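# Set four cartons flat on the low platform

## Task

Get all four cartons lying flat on the low platform, none on top of another and none overhanging an edge, each keeping the face that was up at the start facing up; they must stay that way without the robot holding them, and at the end both cups must have released and the arms must be moved away.

## Robot and tools

Robot: two xArm6 arms, left_arm and right_arm, each ending in a suction cup instead of fingers. The names do not match image sides. Bases in the scene frame: left_arm at (-0.037, +0.350, 0) m, right_arm at (+0.033, -0.374, 0) m, both with quat_wxyz (+0.997, 0, 0, -0.075). The scene frame has its origin on the table top between the arms, +x out over the table, +z up, and left_arm on the +y side.

Cup point: each arm reports end_effector_position (m) and end_effector_quat_wxyz in the scene frame, plus velocities (m/s, rad/s). This point is the centre of the cup rim; the cup faces along the point's own +z. About 4 cm behind the rim the tool widens to roughly 9 cm sideways, so leave room. Reported positions get less accurate at long reach.

A row is 14 numbers, always all 14, each in [-1, 1]: left dx, dy, dz, rx, ry, rz, left suction, then the same seven for the right arm. The six motion numbers are an offset, not a pose: expressed in the cup point's own axes, measured from that cup point's pose in the latest result that showed it (or, before any such result and for later calls in the same reply, from where the arm is when the action begins). Scale: 1.0 equals 0.6 m of travel or 180 degrees; rx, ry, rz form one rotation vector. Zeros do not mean hold still; they drive back to the reference pose. Suction: a value above 0.01 switches it on, 0.01 or less switches it off, and it stays as last sent, so repeat the current value to keep it.

Tools:
- execute_actions {actions, pictures}: actions is a list holding at most one item. An empty list just reports the state. {"rows": [...], "steps": n} runs up to 15 steps of 1/30 s, one row per step, the final row repeated to fill; each row is an offset from the same reference, not from the previous row. {"steps": n} alone (up to 300) waits until n steps have passed since the last result, reply time included. pictures true/false controls images (default on). A refused call does nothing.
- move {target, speed}: target is one 14-number row as above; both cup points travel in straight lines, finishing together, in 0.5 to 10 s (cut off at 10 s). speed is the path top speed in m/s, 0.002 to 0.5, default 0.25; rotation up to twice that in rad/s. Suction values are applied at the start. The paths ignore obstacles and the other arm; the real arm lags, drifts and can overshoot speed, especially when stretched out. Faster contact hits harder, and aiming further past a contact presses harder. Its result adds a move: line: done, off_target, moving, held or fault, with limits (paced = pose clipped; held = some steps blocked, after which the arm may jump fast), and each arm's distance from its goal. An ending naming one arm means the other finished fine.
- wait {seconds}: 0 to 10 s, nothing new sent.
- zoom_image {camera, region}: enlarges [x0, y0, x1, y1] pixels (max 504x504) of the latest image from cam_head_left, cam_head_right, cam_high, cam_low, cam_left_wrist or cam_right_wrist. All are 672x504.
- read_manual {section}: only licence texts; no motion.
- finished_scene {scene}: ends the current scene (give its number) irreversibly and grades it.

Control limits: each step the commanded pose is clipped to 70 mm and 16 degrees from the measured pose, and position wins over orientation if both cannot be met. After an action ends the arm continues only to its last clipped pose, so long moves may need several actions; check the pose and a Hand target line in the result. Joints move at most 3.14 rad/s. A pose unreachable line or HELD marks steps where the clearance check altered or blocked commands. The simulation keeps running while you think.

Suction: turn it on and press the 36 mm rim fully onto a smooth flat face, away from edges, seams or holes. suction_measured near 0 means no seal; 0.83+ is airtight; lower means leakage. part_present goes to 1 at 0.50 and back to 0 below 0.45. Under vacuum the cup shortens, so a held item sits up to about 12 mm nearer the tool. Vacuum may lift a resting item even if the tool is still. To release, set the carton down on its support first, then switch suction off, and move 15 mm or more away. If the cup seals on the table, switch suction off.

Things to avoid: knocking anything off the table (failure), dropping, slamming or sliding cartons, flipping them, pressing hard, and arms touching each other. A joint reaching its load limit (waist and shoulder 45, elbow and forearm roll 27, wrist pitch and wrist roll 18 N m) stops that arm, backs it off and freezes it 10 s. Holding loads warms motors: MOTOR HOT appears from 65 °C and at 80 °C an OVER-TEMPERATURE FAULT brakes the arm. Loose objects may occasionally get a small push from outside. Camera calibration lines in the results give pinhole-plus-distortion intrinsics and world-to-camera transforms, accurate to a few degrees and millimetres.

Each tool is called after "Emit:" by a JSON object that holds its "op" and its "data", one argument or row to a line.

## Session

I'll start by looking at the current state.

Emit:
{"op": "execute_actions", "data": {
  "actions": []
}}

Scene clock: 0.00 s of 9600.00 s.
left_arm: end_effector_position=(+0.3580, +0.2912, +0.2429) suction_measured=0.00 part_present=0 end_effector_quat_wxyz=(-0.001, -0.185, +0.983, +0.001) end_effector_velocity=(+0.000, -0.000, +0.000) end_effector_angular_velocity=(-0.001, +0.000, +0.000) | right_arm: end_effector_position=(+0.4298, -0.4323, +0.2440) suction_measured=0.00 part_present=0 end_effector_quat_wxyz=(+0.002, +0.328, +0.945, -0.001) end_effector_velocity=(+0.000, -0.000, +0.000) end_effector_angular_velocity=(-0.001, -0.001, +0.001)
Joint positions: left_arm=[ 0.002 -0.265 -0.928  0.001  1.196  1.835] | right_arm=[ 0.003 -0.264 -0.93  -0.002  1.191  2.88 ]
Joint velocities: left_arm=[ 0.     0.    -0.    -0.001  0.    -0.   ] | right_arm=[ 0.001  0.    -0.    -0.001 -0.001 -0.   ]
Motor temperatures (°C, as the motors report them): left_arm=[33 36 36 31 33 36] | right_arm=[38 30 29 31 35 31]
Hand target (left_arm): +0.358, +0.291, +0.243; -0.001, -0.185, +0.983, +0.001
Hand target (right_arm): +0.430, -0.432, +0.244; +0.002, +0.328, +0.945, -0.001

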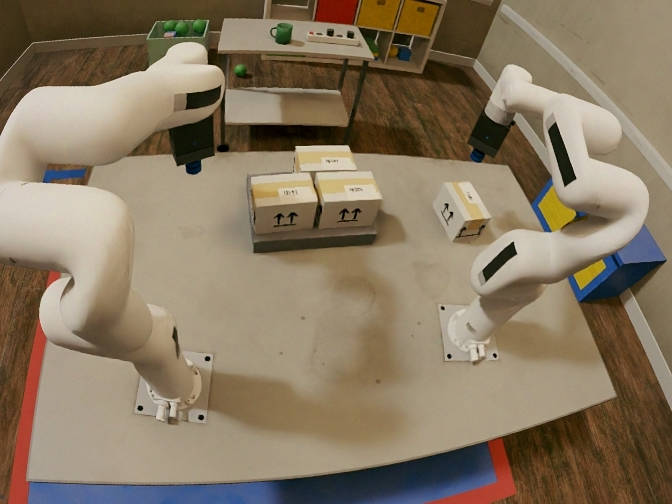

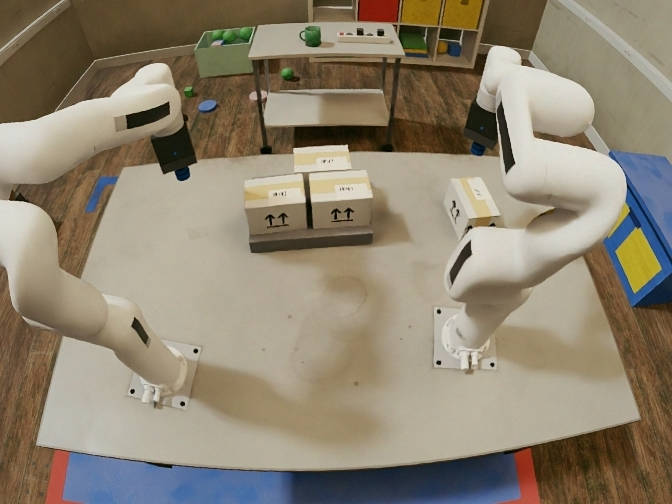

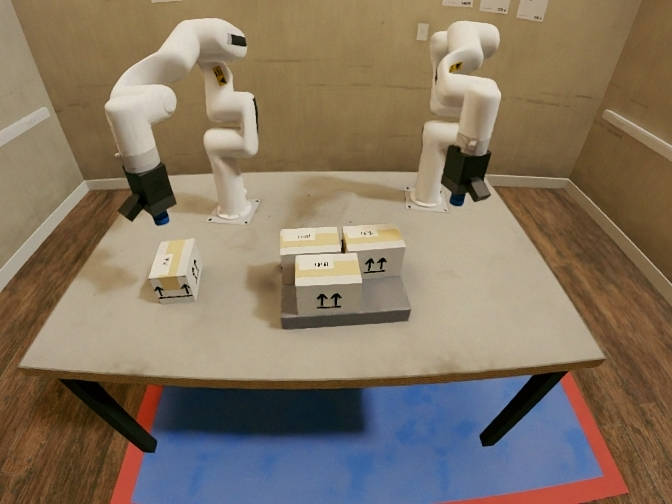

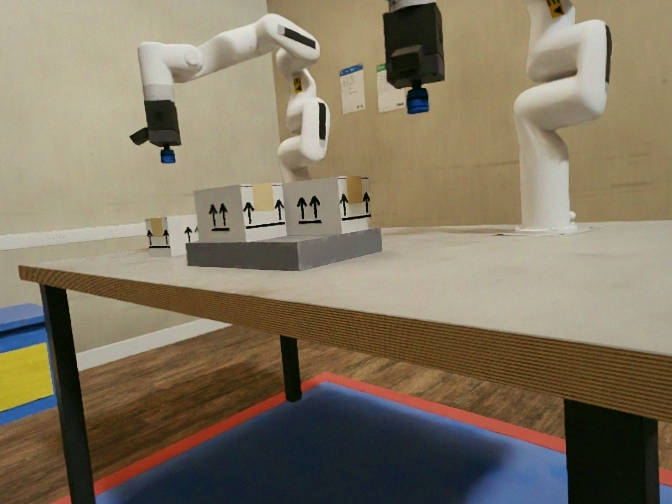

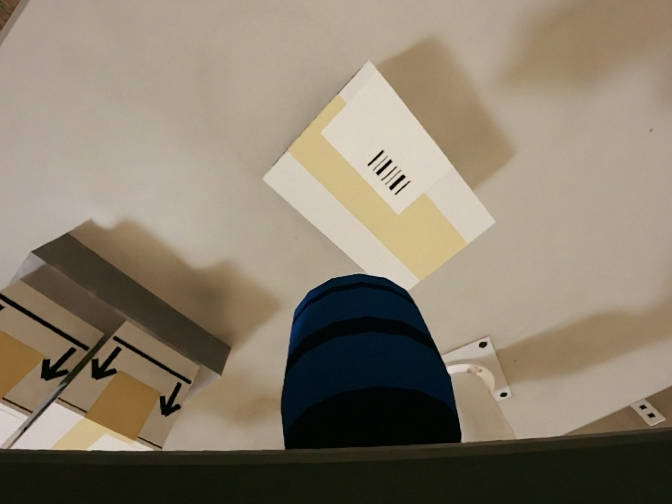

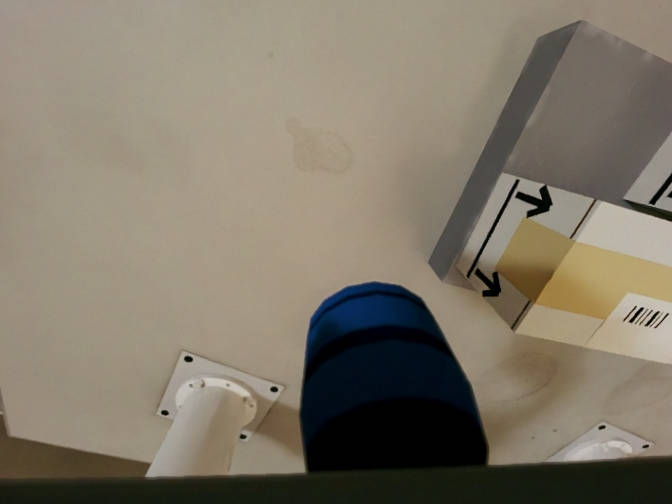

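Emit:
{"op": "zoom_image", "data": {
  "camera": "cam_high",
  "region": [260, 210, 430, 340]
}}

Emit:
{"op": "zoom_image", "data": {
  "camera": "cam_head_right",
  "region": [230, 135, 390, 260]
}}

Emit:
{"op": "zoom_image", "data": {
  "camera": "cam_head_left",
  "region": [235, 135, 395, 260]
}}

Emit:
{"op": "zoom_image", "data": {
  "camera": "cam_low",
  "region": [135, 165, 395, 285]
}}

Region (260, 210, 430, 340) of cam_high's 672x504 image, scaled by 2.965, with more detail than that image has; it fills the top 385 rows of this view, and the rest is white.

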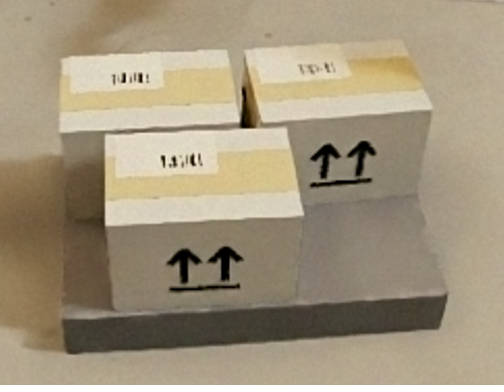

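Region (230, 135, 390, 260) of cam_head_right's 672x504 image, scaled by 3.150, with more detail than that image has; it fills the top 394 rows of this view, and the rest is white.

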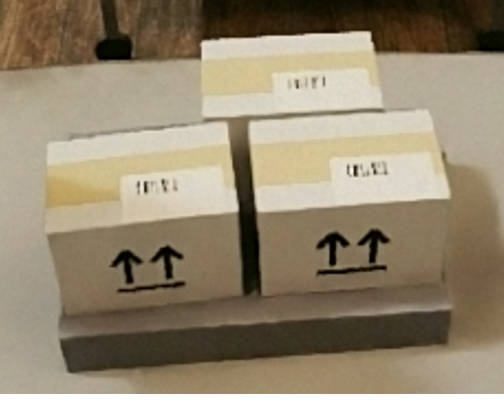

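Region (235, 135, 395, 260) of cam_head_left's 672x504 image, scaled by 3.150, with more detail than that image has; it fills the top 394 rows of this view, and the rest is white.

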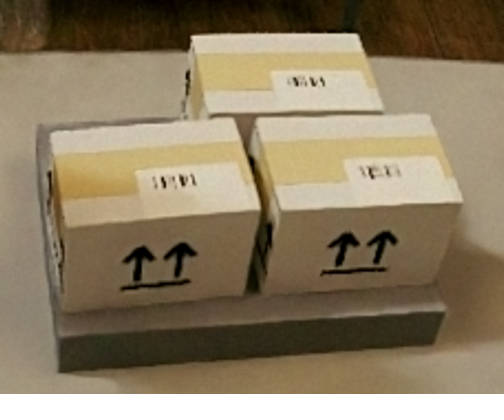

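Region (135, 165, 395, 285) of cam_low's 672x504 image, scaled by 1.938, with more detail than that image has; it fills the top 233 rows of this view, and the rest is white.

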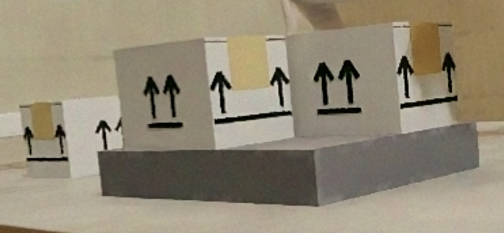

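Emit:
{"op": "zoom_image", "data": {
  "camera": "cam_left_wrist",
  "region": [0, 40, 504, 460]
}}

Emit:
{"op": "zoom_image", "data": {
  "camera": "cam_right_wrist",
  "region": [400, 0, 672, 380]
}}

Region (0, 40, 504, 460) of cam_left_wrist's 672x504 image, scaled by 1.000.

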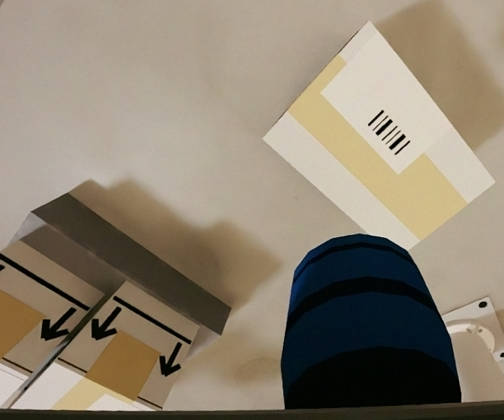

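Region (400, 0, 672, 380) of cam_right_wrist's 672x504 image, scaled by 1.326, with more detail than that image has; it fills the left 361 columns of this view, and the rest is white.

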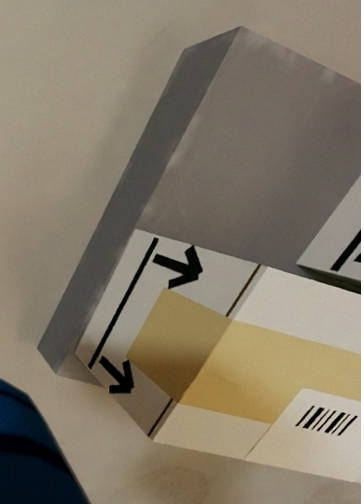

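Emit:
{"op": "move", "data": {
  "target": [-0.0466, -0.4856, -0.0118, 0, 0, 0.094, 0, 0.0088, -0.0647, 0.0733, 0, 0, 0.2517, 0],
  "speed": 0.25
}}

Scene clock: 122.13 s of 9600.00 s.
left_arm: end_effector_position=(+0.4911, +0.0308, +0.2501) suction_measured=0.00 part_present=0 end_effector_quat_wxyz=(-0.001, -0.039, +0.999, +0.001) end_effector_velocity=(-0.000, -0.001, -0.001) end_effector_angular_velocity=(+0.004, +0.009, -0.005) | right_arm: end_effector_position=(+0.4016, -0.4595, +0.2001) suction_measured=0.00 part_present=0 end_effector_quat_wxyz=(+0.002, +0.667, +0.745, +0.000) end_effector_velocity=(+0.000, -0.001, +0.000) end_effector_angular_velocity=(-0.001, -0.001, -0.002)
Joint positions: left_arm=[-0.393  0.535 -1.952  0.001  1.419  1.734] | right_arm=[-0.079 -0.31  -0.76  -0.002  1.067  3.588]
Joint velocities: left_arm=[-0.002  0.014 -0.022 -0.001  0.017  0.003] | right_arm=[-0.001 -0.     0.    -0.001 -0.001  0.002]
Motor temperatures (°C, as the motors report them): left_arm=[33 37 40 31 34 36] | right_arm=[38 30 33 31 35 31]
Hand target (left_arm): +0.491, +0.031, +0.250; -0.001, -0.039, +0.999, +0.001
Hand target (right_arm): +0.402, -0.460, +0.200; +0.002, +0.667, +0.745, +0.000
Off the commanded pose (left_arm): 0.002 m, 0 deg.
Off the commanded pose (right_arm): 0.000 m, 0 deg.
After step 90, 117.00 s passed at rest.
move: done
camera_calibration (this result's frames):
cam_left_wrist: T_world_to_cam=[[0.0738278, -0.997063, 0.0203811, 0.0025269], [-0.905452, -0.0584509, 0.420405, 0.367957], [-0.417979, -0.0494917, -0.907108, 0.509335], [0, 0, 0, 1]] pos_world=[0.545872, 0.0492348, 0.307279]
cam_right_wrist: T_world_to_cam=[[-0.992866, -0.113692, 0.0359266, 0.342177], [-0.0859693, 0.891388, 0.445013, 0.378563], [-0.082619, 0.43875, -0.894803, 0.491289], [0, 0, 0, 1]] pos_world=[0.412871, -0.514097, 0.258849]

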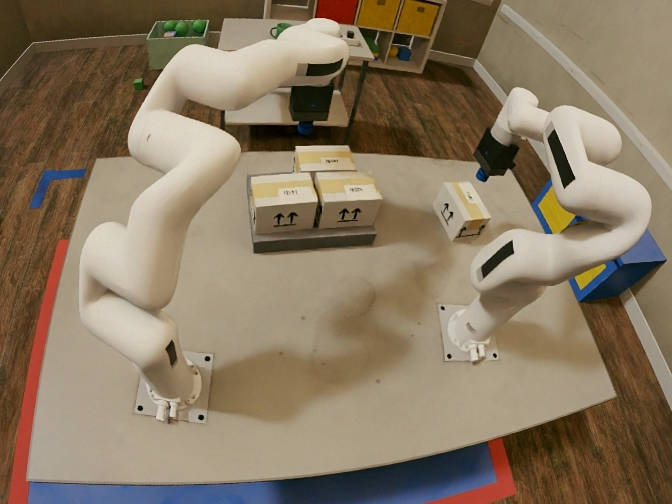

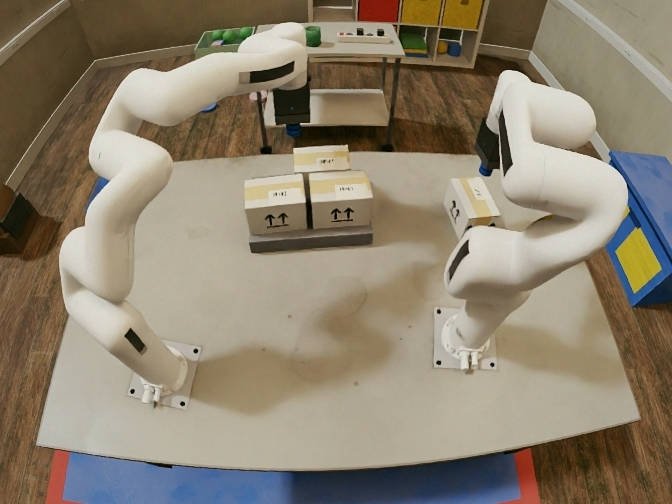

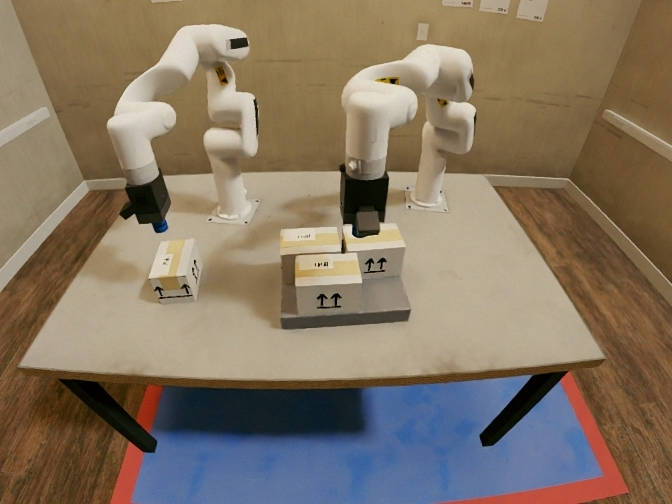

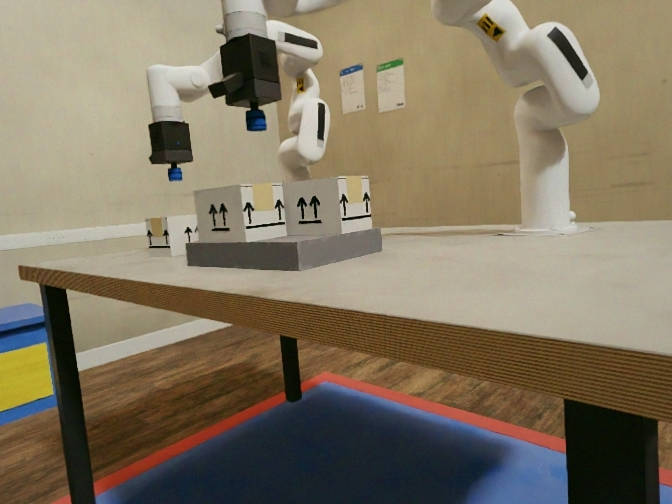

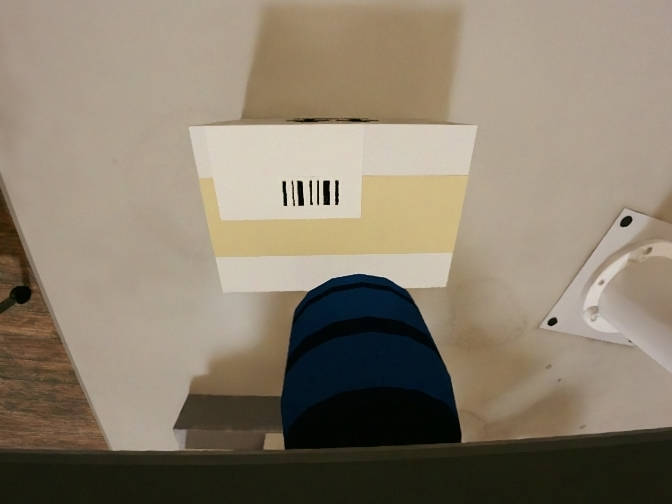

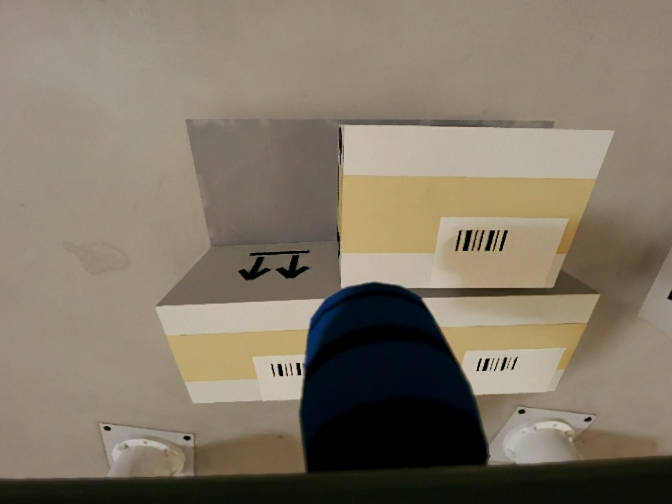

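Emit:
{"op": "zoom_image", "data": {
  "camera": "cam_left_wrist",
  "region": [170, 100, 500, 310]
}}

Emit:
{"op": "zoom_image", "data": {
  "camera": "cam_right_wrist",
  "region": [150, 100, 400, 320]
}}

Emit:
{"op": "zoom_image", "data": {
  "camera": "cam_right_wrist",
  "region": [390, 100, 640, 320]
}}

Region (170, 100, 500, 310) of cam_left_wrist's 672x504 image, scaled by 1.527, with more detail than that image has; it fills the top 321 rows of this view, and the rest is white.

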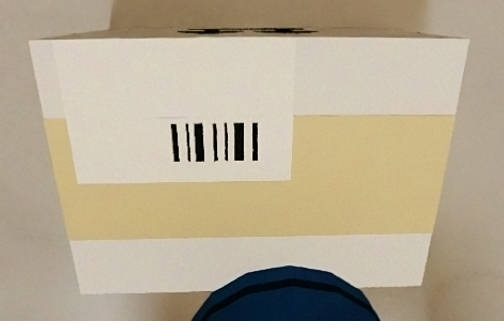

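Region (150, 100, 400, 320) of cam_right_wrist's 672x504 image, scaled by 2.016, with more detail than that image has; it fills the top 444 rows of this view, and the rest is white.

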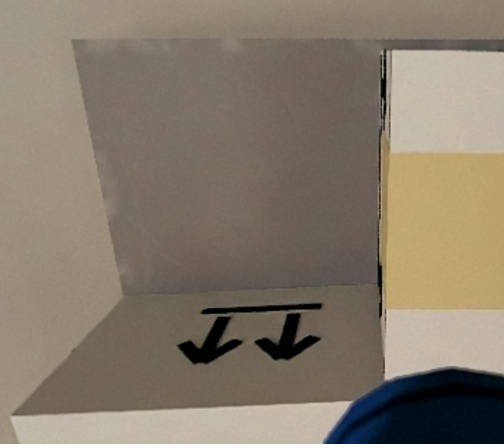

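Region (390, 100, 640, 320) of cam_right_wrist's 672x504 image, scaled by 2.016, with more detail than that image has; it fills the top 444 rows of this view, and the rest is white.

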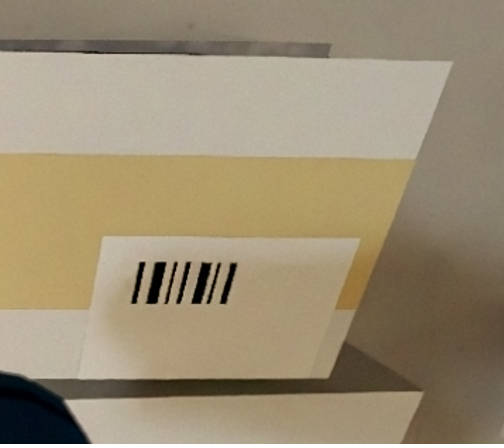

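Emit:
{"op": "zoom_image", "data": {
  "camera": "cam_right_wrist",
  "region": [185, 220, 245, 270]
}}

Emit:
{"op": "zoom_image", "data": {
  "camera": "cam_low",
  "region": [320, 200, 400, 260]
}}

Region (185, 220, 245, 270) of cam_right_wrist's 672x504 image, scaled by 8.400, with more detail than that image has.

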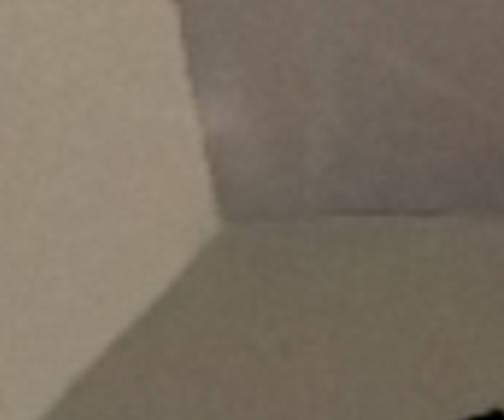

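Region (320, 200, 400, 260) of cam_low's 672x504 image, scaled by 6.300, with more detail than that image has; it fills the top 378 rows of this view, and the rest is white.

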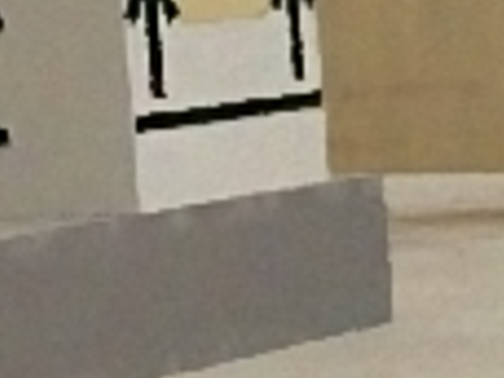

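Emit:
{"op": "move", "data": {
  "target": [-0.0055, -0.1165, 0.1418, 0, 0, 0, 0, 0.003, -0.0008, 0.1368, 0, 0, 0, 0],
  "speed": 0.2
}}

Emit:
{"op": "move", "data": {
  "target": [0, 0, 0.036, 0, 0, 0, 1, 0, 0, 0.036, 0, 0, 0, 1],
  "speed": 0.025
}}

Scene clock: 243.20 s of 9600.00 s.
left_arm: end_effector_position=(+0.5003, -0.0385, +0.1658) suction_measured=0.00 part_present=0 end_effector_quat_wxyz=(-0.000, -0.039, +0.999, +0.001) end_effector_velocity=(-0.003, +0.000, -0.009) end_effector_angular_velocity=(+0.010, +0.014, -0.001) | right_arm: end_effector_position=(+0.4012, -0.4577, +0.1183) suction_measured=0.00 part_present=0 end_effector_quat_wxyz=(+0.002, +0.666, +0.746, +0.000) end_effector_velocity=(-0.002, +0.001, -0.002) end_effector_angular_velocity=(+0.001, +0.005, +0.001)
Joint positions: left_arm=[-0.476  0.768 -2.086  0.001  1.319  1.651] | right_arm=[-0.075 -0.187 -0.621 -0.002  0.804  3.592]
Joint velocities: left_arm=[-0.002  0.012  0.    -0.001  0.005 -0.001] | right_arm=[ 0.     0.002  0.004  0.    -0.001 -0.   ]
Motor temperatures (°C, as the motors report them): left_arm=[33 38 40 31 34 36] | right_arm=[38 30 34 31 35 31]
Hand target (left_arm): +0.500, -0.039, +0.165; -0.001, -0.039, +0.999, +0.001
Hand target (right_arm): +0.401, -0.458, +0.118; +0.002, +0.666, +0.746, +0.000
Off the commanded pose (left_arm): 0.001 m, 0 deg.
Off the commanded pose (right_arm): 0.000 m, 0 deg.
After step 90, 117.00 s passed at rest.
move: done
camera_calibration (this result's frames):
cam_left_wrist: T_world_to_cam=[[0.0739493, -0.997039, 0.0211097, -0.0657073], [-0.906, -0.0583208, 0.41924, 0.408164], [-0.416768, -0.0501279, -0.90763, 0.432734], [0, 0, 0, 1]] pos_world=[0.555005, -0.0200163, 0.22303]
cam_right_wrist: T_world_to_cam=[[-0.992851, -0.114093, 0.0350717, 0.344864], [-0.0867024, 0.891302, 0.445043, 0.4136], [-0.0820357, 0.438821, -0.894822, 0.417082], [0, 0, 0, 1]] pos_world=[0.412474, -0.51232, 0.177049]

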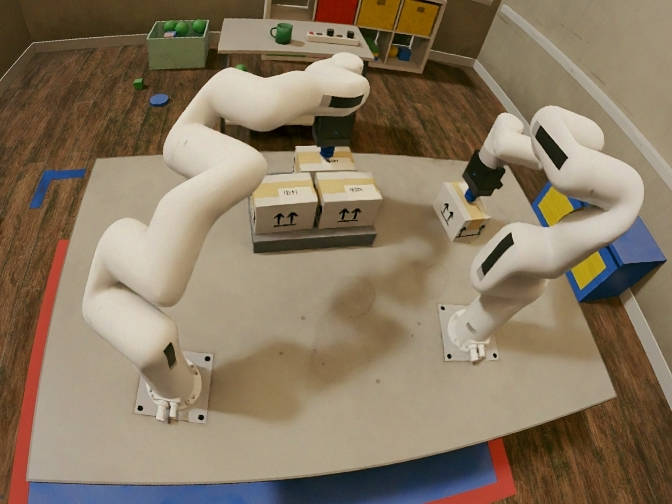

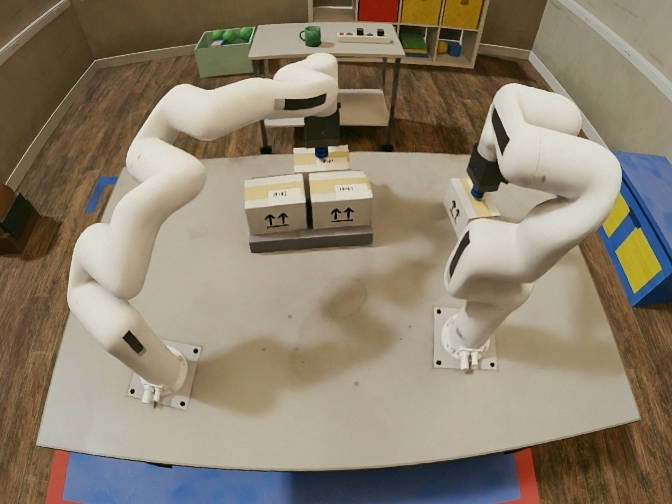

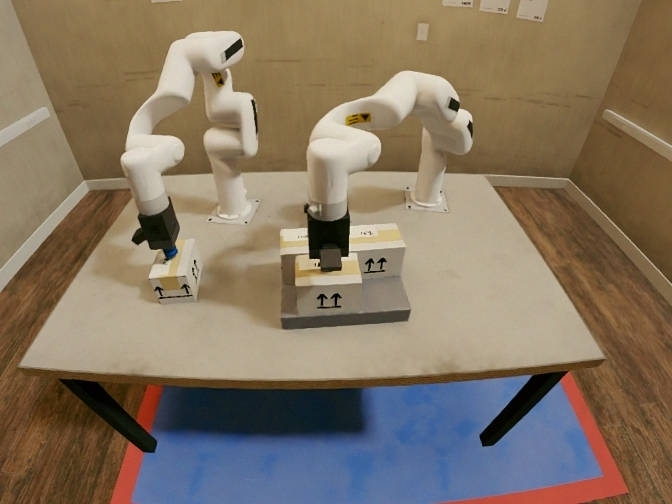

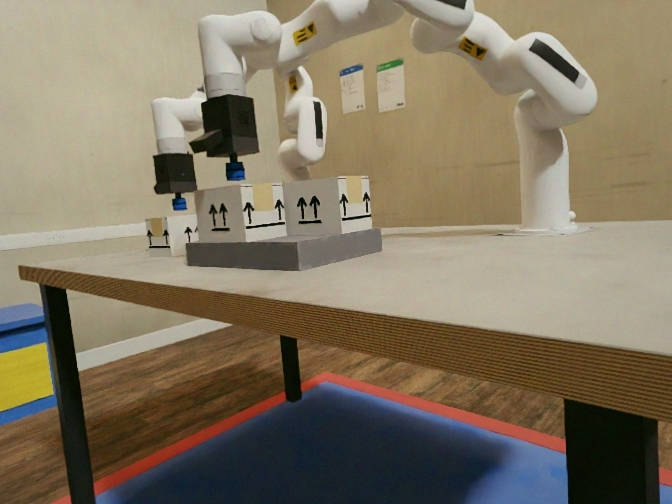

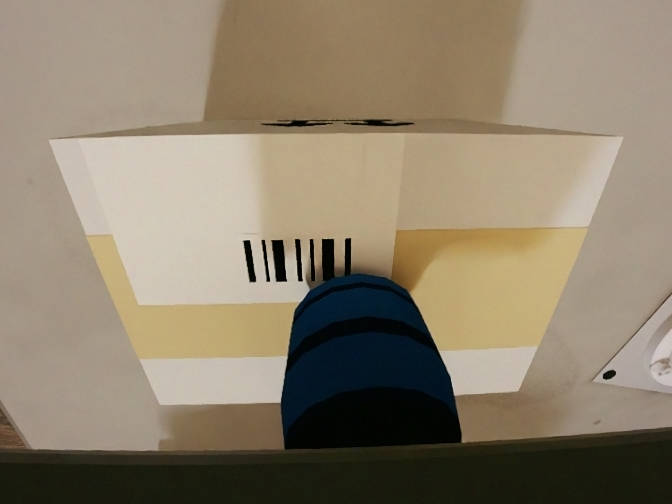

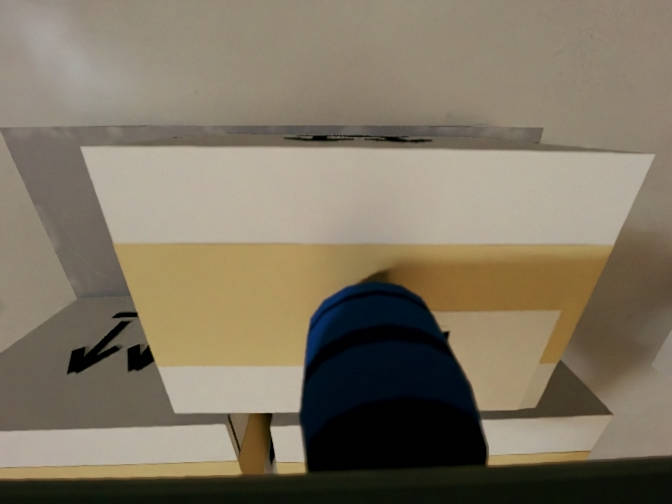

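Scene clock: 244.37 s of 9600.00 s.
left_arm: end_effector_position=(+0.5002, -0.0384, +0.1441) suction_measured=1.00 part_present=1 end_effector_quat_wxyz=(-0.000, -0.039, +0.999, +0.001) end_effector_velocity=(+0.002, -0.002, +0.005) end_effector_angular_velocity=(-0.008, -0.010, -0.001) | right_arm: end_effector_position=(+0.4012, -0.4577, +0.0966) suction_measured=0.99 part_present=1 end_effector_quat_wxyz=(+0.002, +0.666, +0.746, +0.000) end_effector_velocity=(+0.003, -0.000, +0.001) end_effector_angular_velocity=(-0.002, -0.008, +0.001)
Joint positions: left_arm=[-0.476  0.775 -2.037  0.001  1.263  1.651] | right_arm=[-0.075 -0.139 -0.596 -0.002  0.732  3.592]
Joint velocities: left_arm=[-0.    -0.005 -0.002 -0.    -0.006  0.001] | right_arm=[ 0.001  0.001 -0.004  0.    -0.005 -0.001]
Motor temperatures (°C, as the motors report them): left_arm=[33 38 40 31 34 36] | right_arm=[38 30 34 31 35 31]
Hand target (left_arm): +0.500, -0.038, +0.144; -0.000, -0.039, +0.999, +0.001
Hand target (right_arm): +0.401, -0.458, +0.097; +0.002, +0.666, +0.746, +0.000
Off the commanded pose (left_arm): 0.000 m, 0 deg.
Off the commanded pose (right_arm): 0.000 m, 0 deg.
move: done
camera_calibration (this result's frames):
cam_left_wrist: T_world_to_cam=[[0.0738843, -0.997049, 0.0208575, -0.0651534], [-0.905858, -0.0583503, 0.419543, 0.417116], [-0.417088, -0.0498916, -0.907496, 0.413144], [0, 0, 0, 1]] pos_world=[0.554979, -0.0200099, 0.201287]
cam_right_wrist: T_world_to_cam=[[-0.992833, -0.114193, 0.0352583, 0.345527], [-0.0866964, 0.891229, 0.445191, 0.423135], [-0.0822607, 0.438943, -0.894741, 0.39785], [0, 0, 0, 1]] pos_world=[0.412462, -0.512287, 0.155414]

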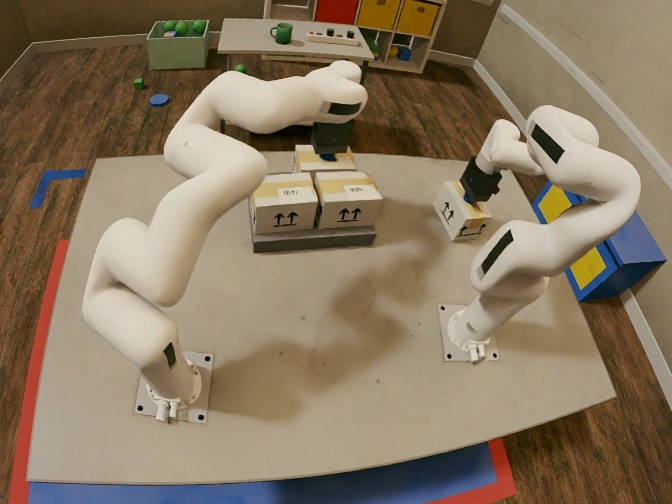

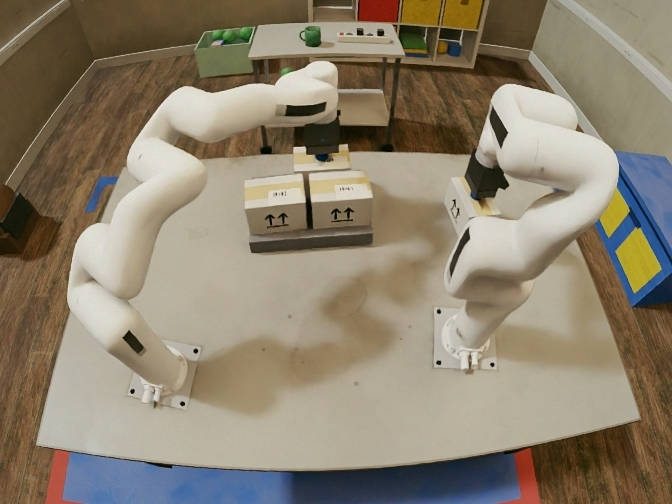

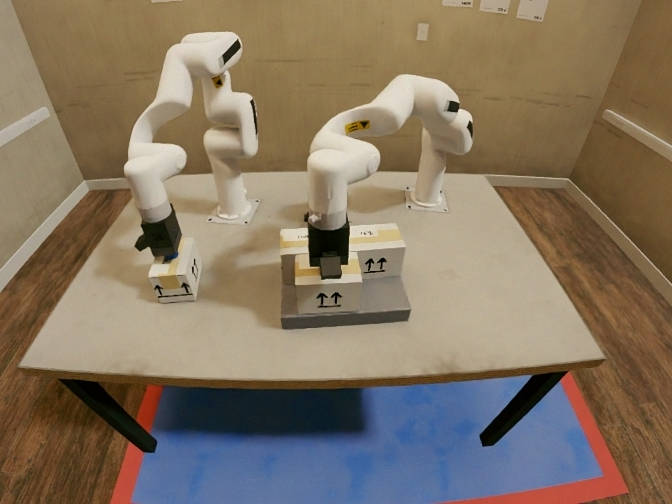

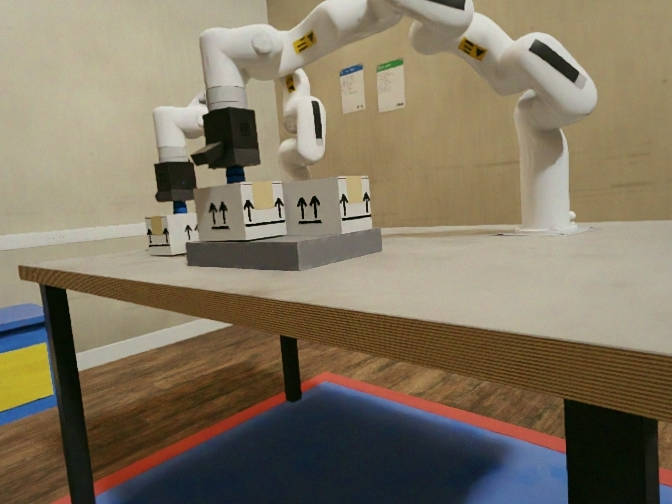

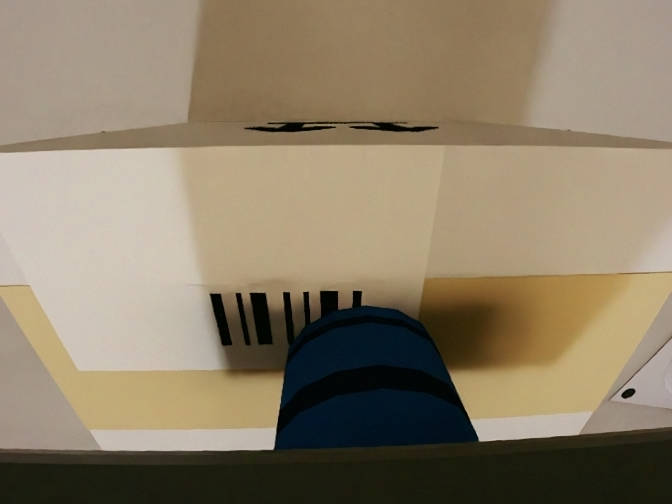

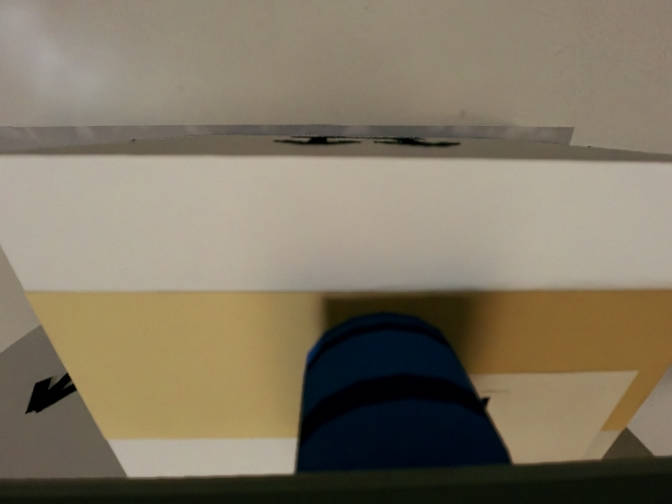

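Emit:
{"op": "zoom_image", "data": {
  "camera": "cam_low",
  "region": [135, 160, 315, 280]
}}

Region (135, 160, 315, 280) of cam_low's 672x504 image, scaled by 2.800, with more detail than that image has.

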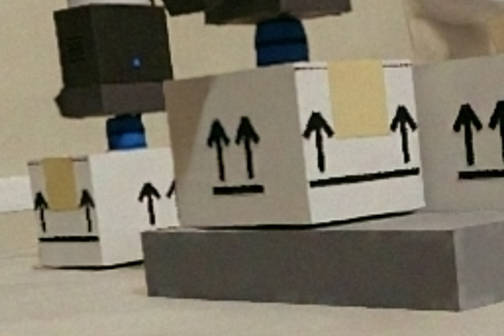

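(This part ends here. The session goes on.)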